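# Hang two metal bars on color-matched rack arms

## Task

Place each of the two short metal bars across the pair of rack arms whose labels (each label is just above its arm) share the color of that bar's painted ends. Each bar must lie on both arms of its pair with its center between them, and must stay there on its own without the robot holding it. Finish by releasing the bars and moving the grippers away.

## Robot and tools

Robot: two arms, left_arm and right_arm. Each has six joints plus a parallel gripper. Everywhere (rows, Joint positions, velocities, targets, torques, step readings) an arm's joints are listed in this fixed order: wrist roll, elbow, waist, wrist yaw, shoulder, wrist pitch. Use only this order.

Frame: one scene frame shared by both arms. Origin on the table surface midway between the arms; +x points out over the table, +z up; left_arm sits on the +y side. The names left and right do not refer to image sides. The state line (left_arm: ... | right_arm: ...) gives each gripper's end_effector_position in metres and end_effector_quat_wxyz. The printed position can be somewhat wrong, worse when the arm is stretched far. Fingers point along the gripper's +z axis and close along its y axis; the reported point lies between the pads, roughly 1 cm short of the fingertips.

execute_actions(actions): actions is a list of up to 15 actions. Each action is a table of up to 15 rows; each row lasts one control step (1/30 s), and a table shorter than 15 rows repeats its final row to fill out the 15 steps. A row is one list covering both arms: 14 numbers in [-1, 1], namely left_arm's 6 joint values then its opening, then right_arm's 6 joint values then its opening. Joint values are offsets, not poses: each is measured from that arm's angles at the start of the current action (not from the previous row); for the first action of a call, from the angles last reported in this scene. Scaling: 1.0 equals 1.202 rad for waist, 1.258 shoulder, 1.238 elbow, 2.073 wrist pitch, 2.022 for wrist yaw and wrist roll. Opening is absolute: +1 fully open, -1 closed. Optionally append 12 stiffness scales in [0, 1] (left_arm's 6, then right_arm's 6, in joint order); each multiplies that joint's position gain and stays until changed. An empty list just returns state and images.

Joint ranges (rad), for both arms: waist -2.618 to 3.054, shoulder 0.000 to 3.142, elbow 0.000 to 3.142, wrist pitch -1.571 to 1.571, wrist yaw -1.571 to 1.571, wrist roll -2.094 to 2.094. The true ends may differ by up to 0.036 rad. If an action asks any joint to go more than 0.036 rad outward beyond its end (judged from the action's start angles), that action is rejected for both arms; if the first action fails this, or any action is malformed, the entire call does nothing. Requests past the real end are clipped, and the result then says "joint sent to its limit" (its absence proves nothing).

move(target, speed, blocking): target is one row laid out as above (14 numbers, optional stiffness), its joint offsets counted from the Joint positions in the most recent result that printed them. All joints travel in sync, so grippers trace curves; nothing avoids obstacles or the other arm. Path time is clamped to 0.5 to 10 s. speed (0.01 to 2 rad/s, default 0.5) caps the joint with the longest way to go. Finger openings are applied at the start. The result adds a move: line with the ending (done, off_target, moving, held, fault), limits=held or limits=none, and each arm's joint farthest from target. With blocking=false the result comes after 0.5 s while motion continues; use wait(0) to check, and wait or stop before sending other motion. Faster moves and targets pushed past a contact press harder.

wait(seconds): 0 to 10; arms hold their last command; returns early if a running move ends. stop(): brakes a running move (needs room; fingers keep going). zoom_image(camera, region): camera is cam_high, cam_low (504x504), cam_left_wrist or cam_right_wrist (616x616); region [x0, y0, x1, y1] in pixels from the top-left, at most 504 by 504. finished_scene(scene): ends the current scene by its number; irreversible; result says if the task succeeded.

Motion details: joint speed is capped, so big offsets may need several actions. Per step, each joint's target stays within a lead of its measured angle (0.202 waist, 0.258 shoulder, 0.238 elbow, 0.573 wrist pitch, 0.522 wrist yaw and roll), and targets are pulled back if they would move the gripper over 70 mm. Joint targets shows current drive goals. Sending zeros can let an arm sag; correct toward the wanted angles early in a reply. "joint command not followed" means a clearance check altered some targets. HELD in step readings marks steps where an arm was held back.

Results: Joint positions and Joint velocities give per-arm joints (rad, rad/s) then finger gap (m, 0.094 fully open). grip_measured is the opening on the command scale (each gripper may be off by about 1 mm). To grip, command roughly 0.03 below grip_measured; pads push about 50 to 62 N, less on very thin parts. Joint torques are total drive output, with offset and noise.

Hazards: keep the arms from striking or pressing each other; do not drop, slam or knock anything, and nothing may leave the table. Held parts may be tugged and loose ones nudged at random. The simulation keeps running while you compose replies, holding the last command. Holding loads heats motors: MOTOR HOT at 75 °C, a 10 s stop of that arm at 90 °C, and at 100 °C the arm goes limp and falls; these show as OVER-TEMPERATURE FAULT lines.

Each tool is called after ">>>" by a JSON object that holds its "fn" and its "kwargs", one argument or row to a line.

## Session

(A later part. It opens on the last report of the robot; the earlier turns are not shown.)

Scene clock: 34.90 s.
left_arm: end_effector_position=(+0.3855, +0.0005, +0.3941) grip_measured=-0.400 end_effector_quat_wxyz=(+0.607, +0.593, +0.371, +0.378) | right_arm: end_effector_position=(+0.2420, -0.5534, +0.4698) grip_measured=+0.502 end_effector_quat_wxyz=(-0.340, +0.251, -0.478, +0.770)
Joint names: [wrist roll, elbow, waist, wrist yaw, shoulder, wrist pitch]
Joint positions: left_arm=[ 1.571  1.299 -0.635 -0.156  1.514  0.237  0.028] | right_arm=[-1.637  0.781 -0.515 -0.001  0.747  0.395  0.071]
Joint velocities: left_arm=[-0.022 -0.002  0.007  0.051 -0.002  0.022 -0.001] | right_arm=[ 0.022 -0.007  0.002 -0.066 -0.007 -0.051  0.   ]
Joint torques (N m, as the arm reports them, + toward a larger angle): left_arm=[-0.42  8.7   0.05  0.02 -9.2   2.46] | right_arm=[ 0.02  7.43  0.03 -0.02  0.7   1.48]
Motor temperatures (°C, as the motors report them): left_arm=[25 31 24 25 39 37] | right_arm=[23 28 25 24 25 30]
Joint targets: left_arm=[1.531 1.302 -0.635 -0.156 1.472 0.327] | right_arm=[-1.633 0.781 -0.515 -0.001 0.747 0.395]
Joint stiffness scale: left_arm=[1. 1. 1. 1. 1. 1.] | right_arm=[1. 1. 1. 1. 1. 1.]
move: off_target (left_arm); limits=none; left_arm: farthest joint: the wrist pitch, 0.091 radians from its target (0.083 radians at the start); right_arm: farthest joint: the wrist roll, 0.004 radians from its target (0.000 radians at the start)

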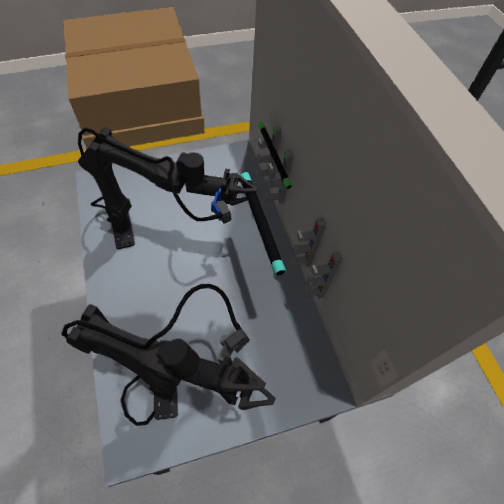

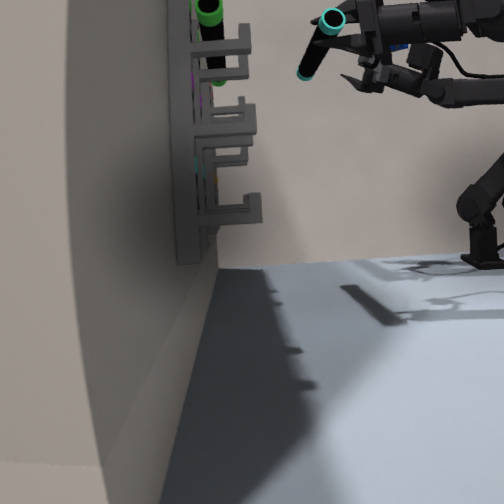

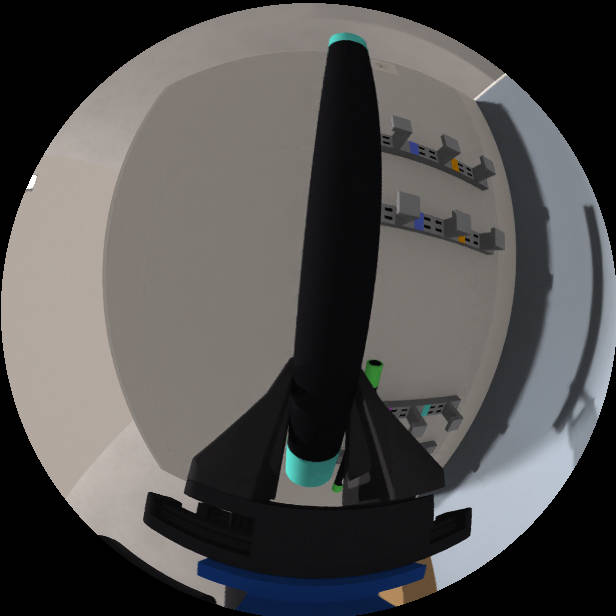

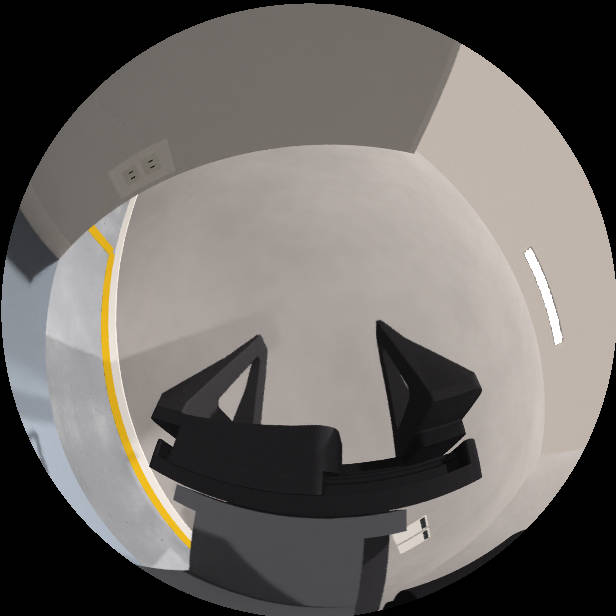

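>>> {"fn": "move", "kwargs": {
  "target": [-0.04,-0.452,0.83,0.498,0.144,0.426,-0.45,0,0,0,0,0,0,0.5],
  "speed": 0.4
}}

Scene clock: 38.90 s.
left_arm: end_effector_position=(+0.4064, +0.3058, +0.2372) grip_measured=-0.400 end_effector_quat_wxyz=(+0.615, +0.586, +0.342, +0.402) | right_arm: end_effector_position=(+0.2420, -0.5534, +0.4698) grip_measured=+0.502 end_effector_quat_wxyz=(-0.338, +0.252, -0.478, +0.771)
Joint names: [wrist roll, elbow, waist, wrist yaw, shoulder, wrist pitch]
Joint positions: left_arm=[1.53  0.744 0.363 0.846 1.702 1.079 0.028] | right_arm=[-1.641  0.781 -0.515 -0.001  0.747  0.395  0.071]
Joint velocities: left_arm=[-0.037 -0.007 -0.022 -0.081  0.007 -0.037 -0.001] | right_arm=[ 0.037 -0.012 -0.012 -0.007 -0.007 -0.022 -0.001]
Joint torques (N m, as the arm reports them, + toward a larger angle): left_arm=[-0.43  6.04  0.09  0.02 -6.77  1.72] | right_arm=[ 0.02  7.44  0.03 -0.02  0.69  1.48]
Motor temperatures (°C, as the motors report them): left_arm=[25 31 24 25 38 38] | right_arm=[23 28 25 24 25 30]
Joint targets: left_arm=[1.490 0.739 0.363 0.851 1.695 1.120] | right_arm=[-1.637 0.781 -0.515 -0.001 0.747 0.395]
Joint stiffness scale: left_arm=[1. 1. 1. 1. 1. 1.] | right_arm=[1. 1. 1. 1. 1. 1.]
move: off_target (left_arm); limits=none; left_arm: farthest joint: the wrist pitch, 0.041 radians from its target (0.883 radians at the start); right_arm: farthest joint: the wrist roll, 0.004 radians from its target (0.000 radians at the start)

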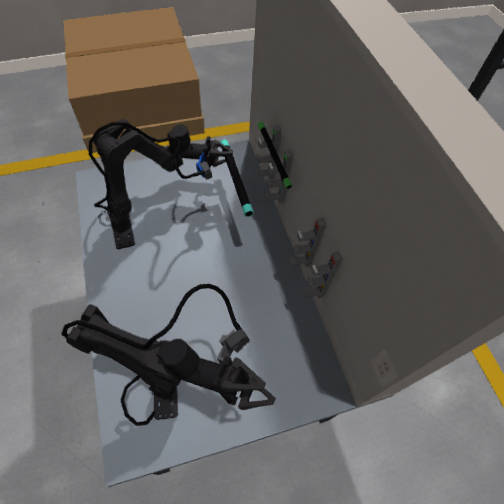

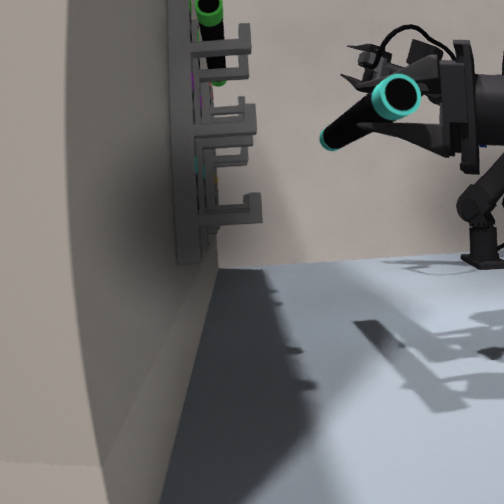

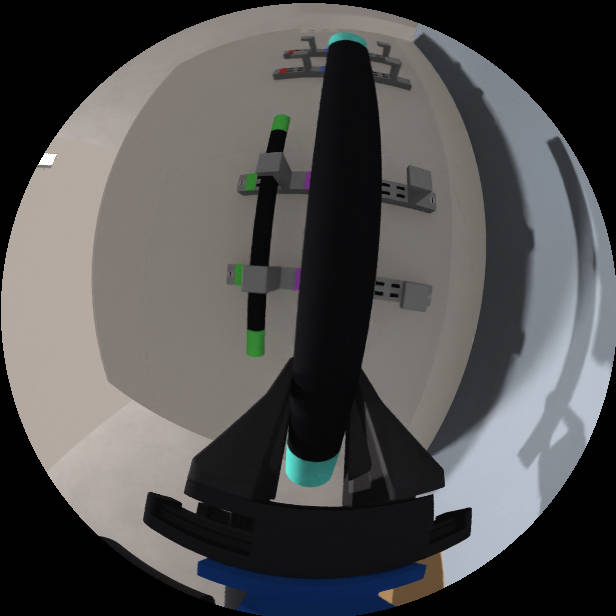

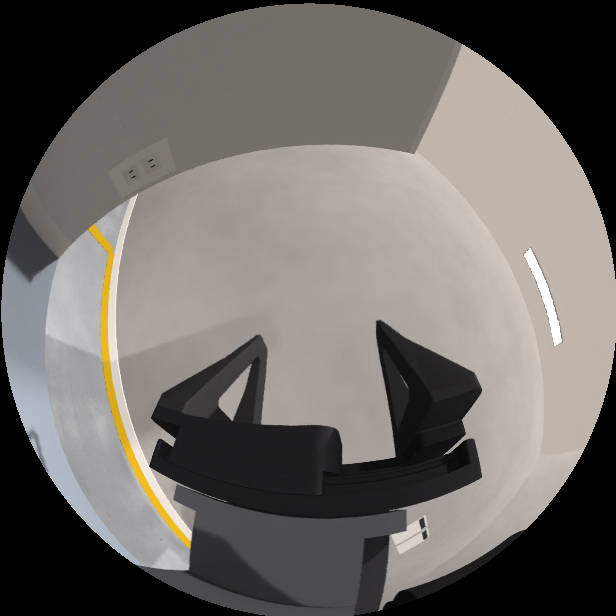

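>>> {"fn": "move", "kwargs": {
  "target": [0,0.433,-0.094,-0.062,0.294,-0.103,-0.45,0,0,0,0,0,0,0.5],
  "speed": 0.15
}}

Scene clock: 43.17 s.
left_arm: end_effector_position=(+0.5268, +0.3076, +0.2018) grip_measured=-0.400 end_effector_quat_wxyz=(+0.600, +0.598, +0.384, +0.368) | right_arm: end_effector_position=(+0.2420, -0.5534, +0.4698) grip_measured=+0.502 end_effector_quat_wxyz=(-0.337, +0.253, -0.477, +0.771)
Joint names: [wrist roll, elbow, waist, wrist yaw, shoulder, wrist pitch]
Joint positions: left_arm=[1.558 1.234 0.257 0.729 2.083 0.836 0.028] | right_arm=[-1.645  0.781 -0.515 -0.001  0.747  0.395  0.071]
Joint velocities: left_arm=[ 0.066  0.002  0.012  0.007  0.022 -0.066 -0.   ] | right_arm=[-0.007 -0.002  0.007  0.022 -0.012 -0.037 -0.001]
Joint torques (N m, as the arm reports them, + toward a larger angle): left_arm=[ -0.26  11.35  -0.36  -0.06 -10.68   1.75] | right_arm=[ 0.02  7.44  0.01 -0.02  0.7   1.48]
Motor temperatures (°C, as the motors report them): left_arm=[25 31 24 25 37 37] | right_arm=[23 28 25 24 25 30]
Joint targets: left_arm=[1.530 1.280 0.249 0.721 2.072 0.865] | right_arm=[-1.641 0.781 -0.515 -0.001 0.747 0.395]
Joint stiffness scale: left_arm=[1. 1. 1. 1. 1. 1.] | right_arm=[1. 1. 1. 1. 1. 1.]
move: off_target (left_arm); limits=none; left_arm: farthest joint: the elbow, 0.046 radians from its target (0.536 radians at the start); right_arm: farthest joint: the wrist roll, 0.004 radians from its target (0.000 radians at the start)

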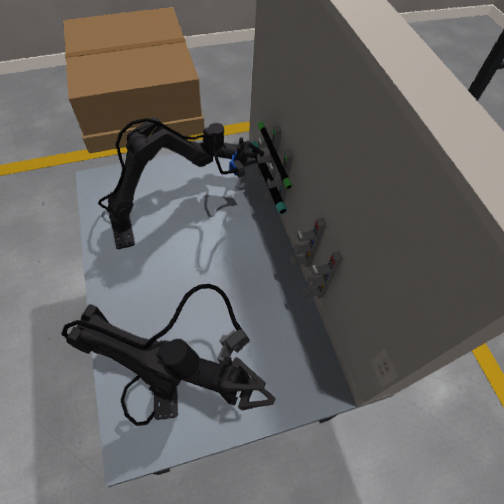

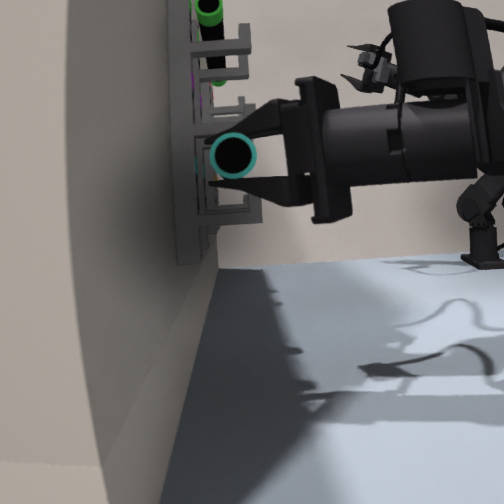

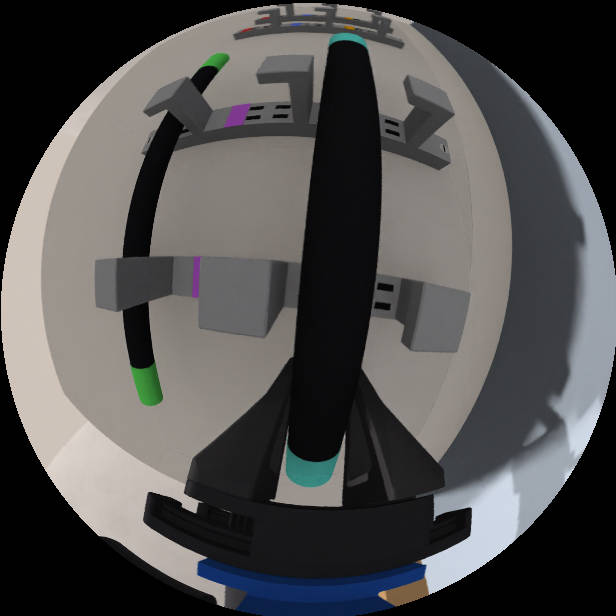

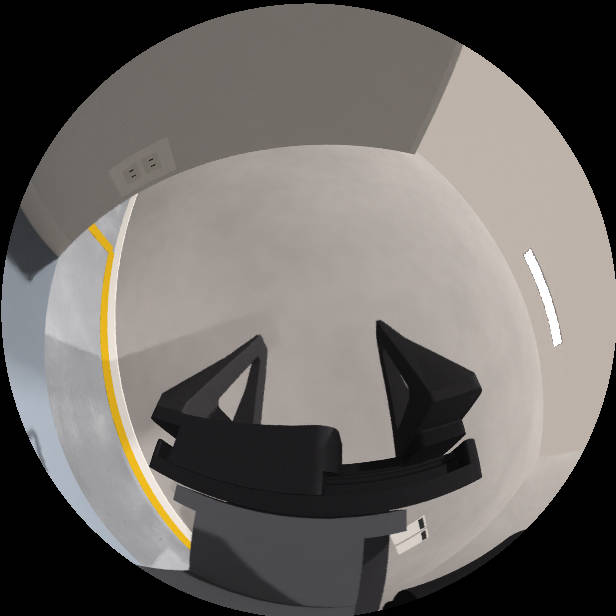

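In, and high. Lower with the shoulder (also goes a bit forward).

>>> {"fn": "move", "kwargs": {
  "target": [0,0.03,0,0,0.03,0.01,-0.45,0,0,0,0,0,0,0.5],
  "speed": 0.04
}}

Scene clock: 44.80 s.
left_arm: end_effector_position=(+0.5307, +0.3102, +0.1751) grip_measured=-0.400 end_effector_quat_wxyz=(+0.587, +0.605, +0.398, +0.360) | right_arm: end_effector_position=(+0.2420, -0.5534, +0.4698) grip_measured=+0.502 end_effector_quat_wxyz=(-0.335, +0.254, -0.477, +0.772)
Joint names: [wrist roll, elbow, waist, wrist yaw, shoulder, wrist pitch]
Joint positions: left_arm=[1.583 1.234 0.257 0.719 2.13  0.829 0.028] | right_arm=[-1.649  0.781 -0.515 -0.001  0.747  0.395  0.071]
Joint velocities: left_arm=[ 0.022 -0.012 -0.012 -0.081 -0.017 -0.022  0.   ] | right_arm=[ 0.037 -0.007 -0.012 -0.007  0.002 -0.066 -0.   ]
Joint torques (N m, as the arm reports them, + toward a larger angle): left_arm=[ -0.29  10.43  -0.02   0.14 -10.73   1.77] | right_arm=[ 0.02  7.43  0.01 -0.02  0.69  1.47]
Motor temperatures (°C, as the motors report them): left_arm=[25 31 24 25 38 37] | right_arm=[23 28 25 24 25 30]
Joint targets: left_arm=[1.558 1.271 0.257 0.730 2.121 0.857] | right_arm=[-1.645 0.781 -0.515 -0.001 0.747 0.395]
Joint stiffness scale: left_arm=[1. 1. 1. 1. 1. 1.] | right_arm=[1. 1. 1. 1. 1. 1.]
move: off_target (left_arm); limits=none; left_arm: farthest joint: the elbow, 0.037 radians from its target (0.037 radians at the start); right_arm: farthest joint: the wrist roll, 0.004 radians from its target (0.000 radians at the start)

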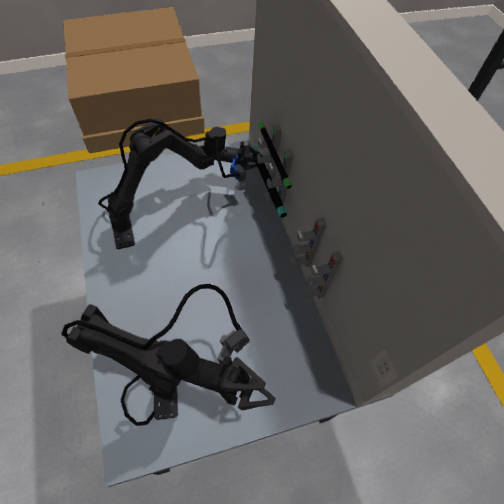

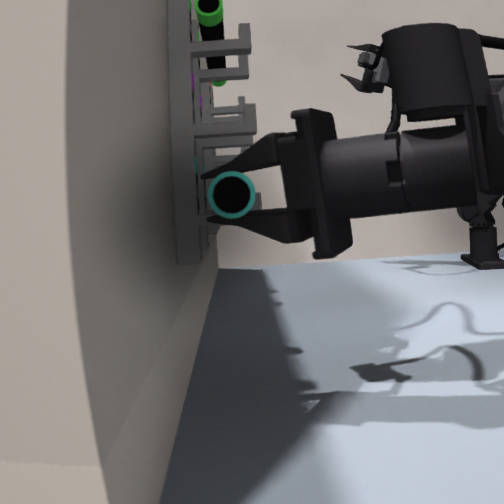

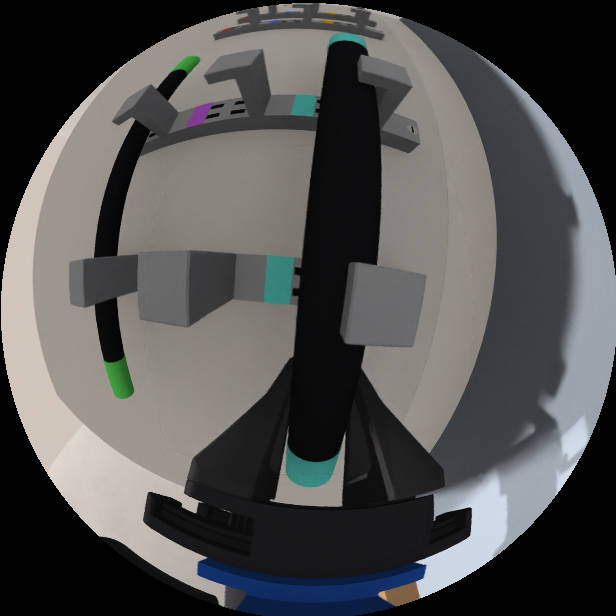

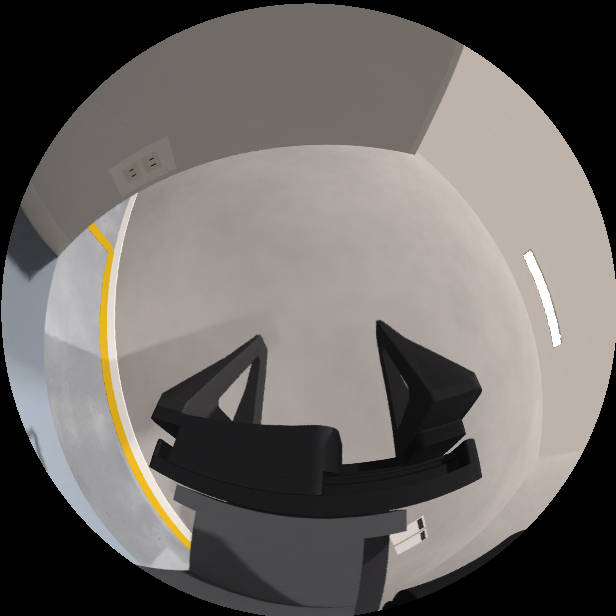

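>>> {"fn": "move", "kwargs": {
  "target": [0,0.03,0,0,-0.008,0,-0.45,0,0,0,0,0,0,0.5]
}}

>>> {"fn": "move", "kwargs": {
  "target": [0,0.03,0,0,-0.015,0.008,0.5,0,0,0,0,0,0,0.5]
}}

>>> {"fn": "move", "kwargs": {
  "target": [0,-0.43,0.094,0.06,-0.33,0.095,0.5,0,0,0,0,0,0,0.5],
  "speed": 0.25
}}

Scene clock: 45.80 s.
left_arm: end_effector_position=(+0.5307, +0.3103, +0.1748) grip_measured=-0.400 end_effector_quat_wxyz=(+0.585, +0.608, +0.395, +0.364) | right_arm: end_effector_position=(+0.2420, -0.5534, +0.4698) grip_measured=+0.502 end_effector_quat_wxyz=(-0.334, +0.255, -0.476, +0.773)
Joint names: [wrist roll, elbow, waist, wrist yaw, shoulder, wrist pitch]
Joint positions: left_arm=[1.596 1.234 0.257 0.718 2.13  0.828 0.028] | right_arm=[-1.653  0.781 -0.515 -0.001  0.747  0.395  0.071]
Joint velocities: left_arm=[-0.022  0.007  0.012 -0.022 -0.012 -0.007  0.   ] | right_arm=[ 0.007 -0.002 -0.002 -0.037 -0.007 -0.051 -0.001]
Joint torques (N m, as the arm reports them, + toward a larger angle): left_arm=[ -0.13  10.4    0.02   0.02 -10.73   1.49] | right_arm=[ 0.03  7.43  0.02 -0.02  0.7   1.48]
Motor temperatures (°C, as the motors report them): left_arm=[25 31 24 25 38 37] | right_arm=[23 28 25 24 25 30]
Joint targets: left_arm=[1.583 1.271 0.257 0.719 2.120 0.829] | right_arm=[-1.649 0.781 -0.515 -0.001 0.747 0.395]
Joint stiffness scale: left_arm=[1. 1. 1. 1. 1. 1.] | right_arm=[1. 1. 1. 1. 1. 1.]
move: off_target (left_arm); limits=none; left_arm: farthest joint: the elbow, 0.037 radians from its target (0.037 radians at the start); right_arm: farthest joint: the wrist roll, 0.004 radians from its target (0.000 radians at the start)

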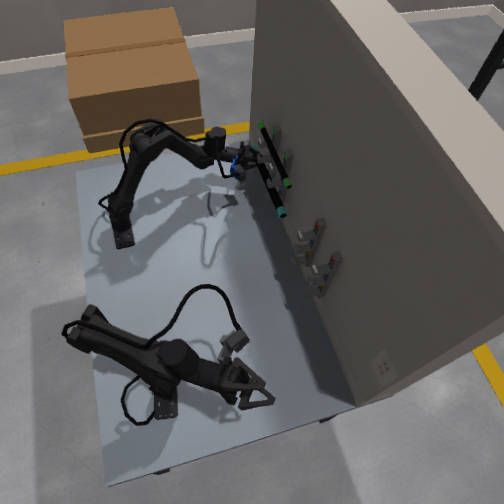

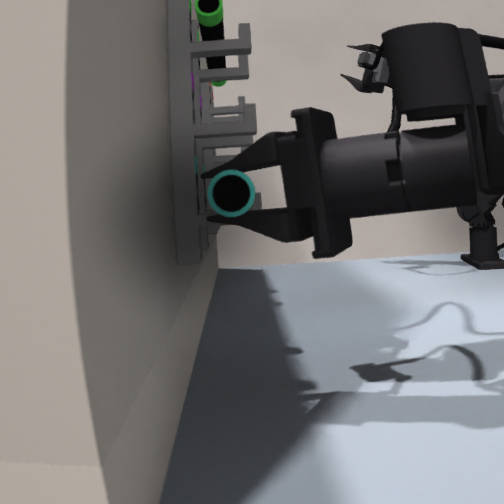

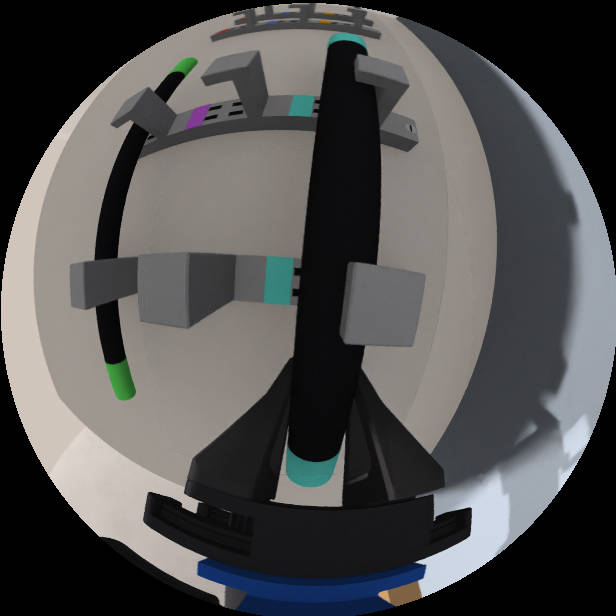

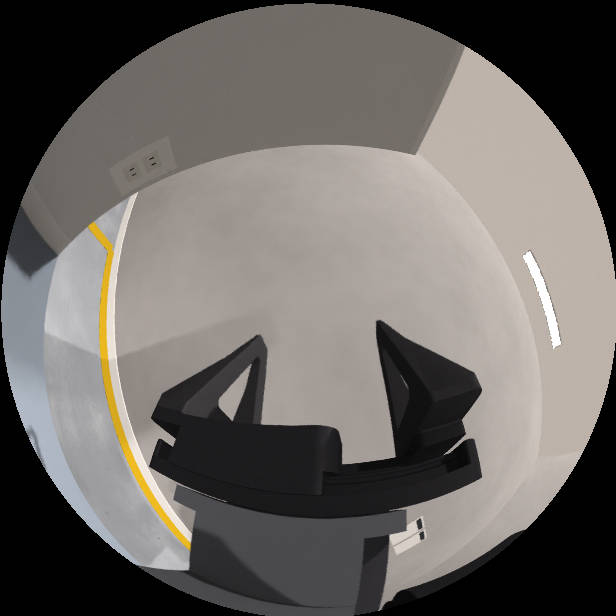

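Scene clock: 46.53 s.
left_arm: end_effector_position=(+0.5308, +0.3104, +0.1762) grip_measured=+0.498 end_effector_quat_wxyz=(+0.585, +0.608, +0.391, +0.368) | right_arm: end_effector_position=(+0.2420, -0.5534, +0.4698) grip_measured=+0.502 end_effector_quat_wxyz=(-0.332, +0.256, -0.476, +0.773)
Joint names: [wrist roll, elbow, waist, wrist yaw, shoulder, wrist pitch]
Joint positions: left_arm=[1.601 1.234 0.257 0.718 2.13  0.835 0.07 ] | right_arm=[-1.657  0.781 -0.515 -0.001  0.747  0.395  0.071]
Joint velocities: left_arm=[ 0.051 -0.032  0.002 -0.022  0.017 -0.051  0.   ] | right_arm=[ 0.037 -0.002 -0.017  0.007 -0.007 -0.037 -0.   ]
Joint torques (N m, as the arm reports them, + toward a larger angle): left_arm=[ -0.09  10.39  -0.02   0.07 -11.64   1.56] | right_arm=[ 0.03  7.45  0.02 -0.02  0.68  1.47]
Motor temperatures (°C, as the motors report them): left_arm=[25 31 24 25 38 37] | right_arm=[23 28 25 24 25 30]
Joint targets: left_arm=[1.596 1.271 0.257 0.718 2.111 0.844] | right_arm=[-1.653 0.781 -0.515 -0.001 0.747 0.395]
Joint stiffness scale: left_arm=[1. 1. 1. 1. 1. 1.] | right_arm=[1. 1. 1. 1. 1. 1.]
move: off_target (left_arm); limits=none; left_arm: farthest joint: the elbow, 0.037 radians from its target (0.037 radians at the start); right_arm: farthest joint: the wrist roll, 0.004 radians from its target (0.000 radians at the start)

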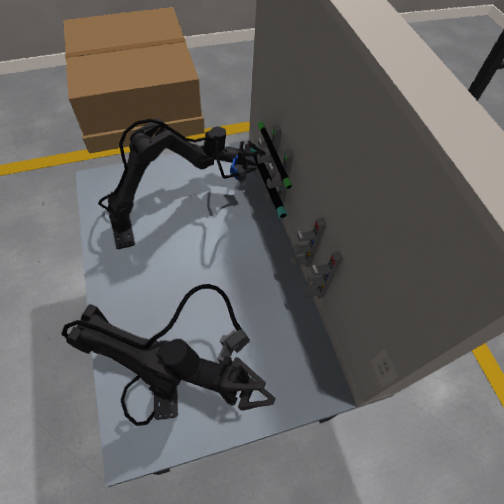

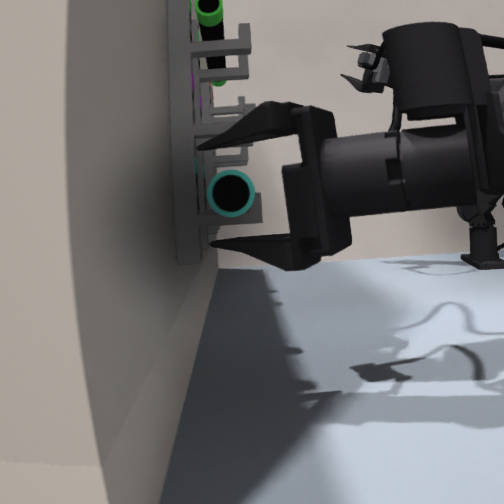

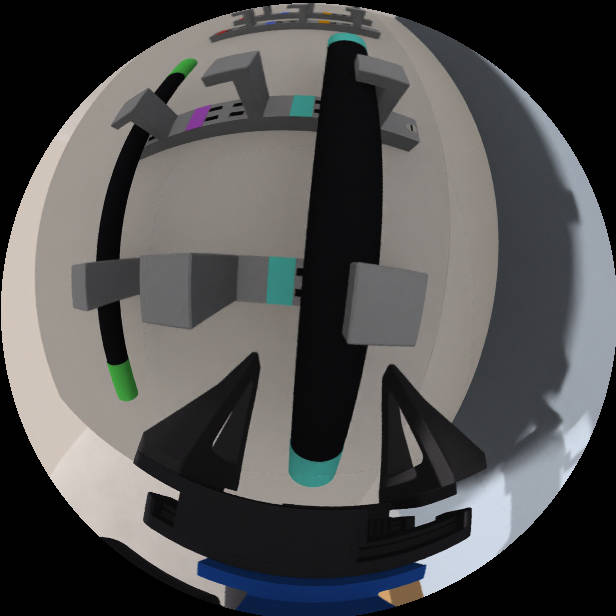

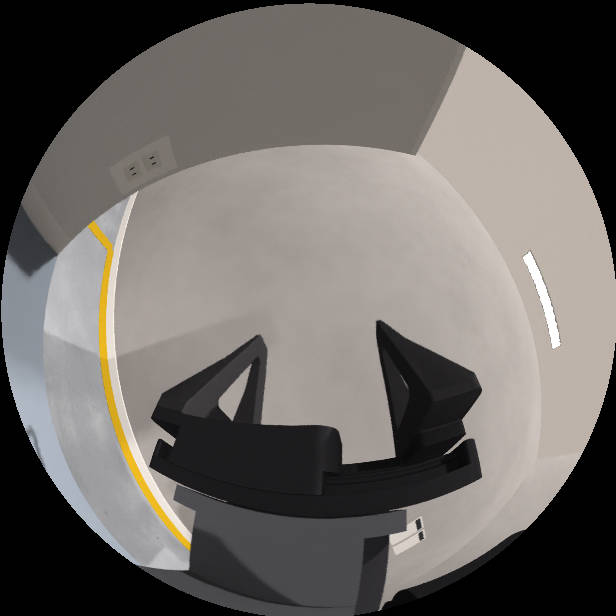

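Scene clock: 49.13 s.
left_arm: end_effector_position=(+0.4082, +0.3089, +0.2020) grip_measured=+0.498 end_effector_quat_wxyz=(+0.590, +0.603, +0.367, +0.390) | right_arm: end_effector_position=(+0.2420, -0.5534, +0.4698) grip_measured=+0.502 end_effector_quat_wxyz=(-0.330, +0.257, -0.475, +0.774)
Joint names: [wrist roll, elbow, waist, wrist yaw, shoulder, wrist pitch]
Joint positions: left_arm=[1.606 0.719 0.362 0.826 1.739 1.024 0.07 ] | right_arm=[-1.661  0.781 -0.515 -0.001  0.747  0.395  0.071]
Joint velocities: left_arm=[ 0.022 -0.002 -0.027 -0.022  0.002  0.037 -0.   ] | right_arm=[-0.007  0.007  0.007  0.007 -0.017 -0.007 -0.   ]
Joint torques (N m, as the arm reports them, + toward a larger angle): left_arm=[-0.05  4.73  0.67  0.17 -8.17  1.49] | right_arm=[ 0.03  7.44  0.02 -0.02  0.7   1.47]
Motor temperatures (°C, as the motors report them): left_arm=[25 30 24 25 38 37] | right_arm=[23 28 25 24 25 30]
Joint targets: left_arm=[1.601 0.702 0.370 0.839 1.715 1.032] | right_arm=[-1.657 0.781 -0.515 -0.001 0.747 0.395]
Joint stiffness scale: left_arm=[1. 1. 1. 1. 1. 1.] | right_arm=[1. 1. 1. 1. 1. 1.]
move: off_target (left_arm); limits=none; left_arm: farthest joint: the shoulder, 0.024 radians from its target (0.415 radians at the start); right_arm: farthest joint: the wrist roll, 0.004 radians from its target (0.000 radians at the start)

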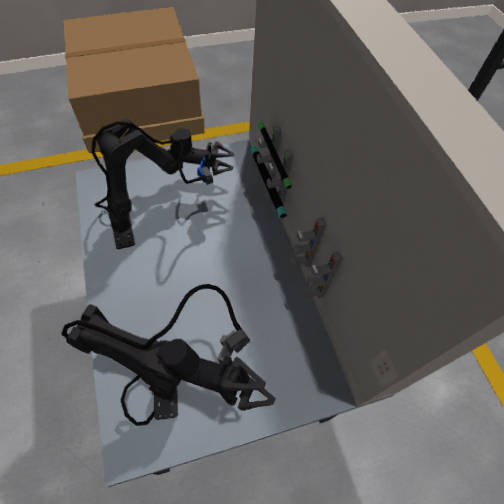

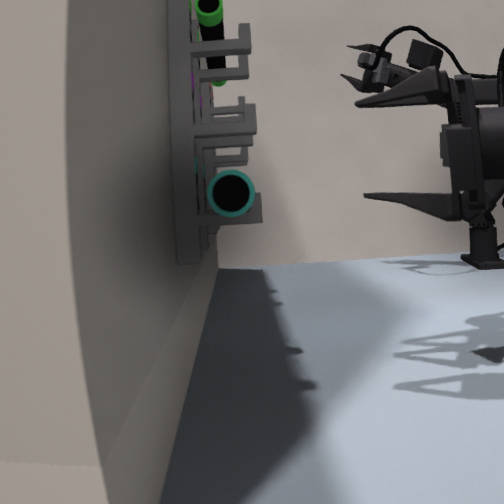

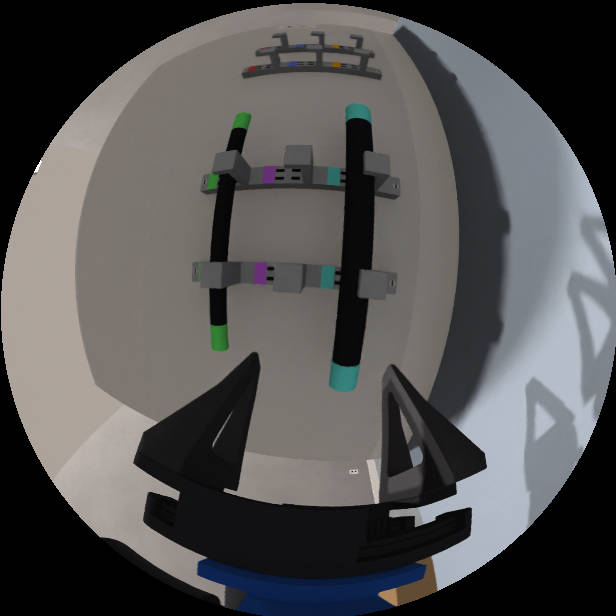

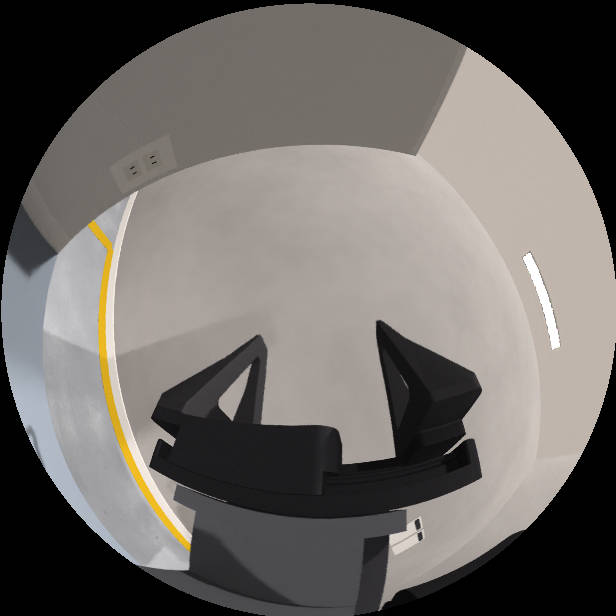

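>>> {"fn": "finished_scene", "kwargs": {
  "scene": 2
}}

The scene is finished: the task was done.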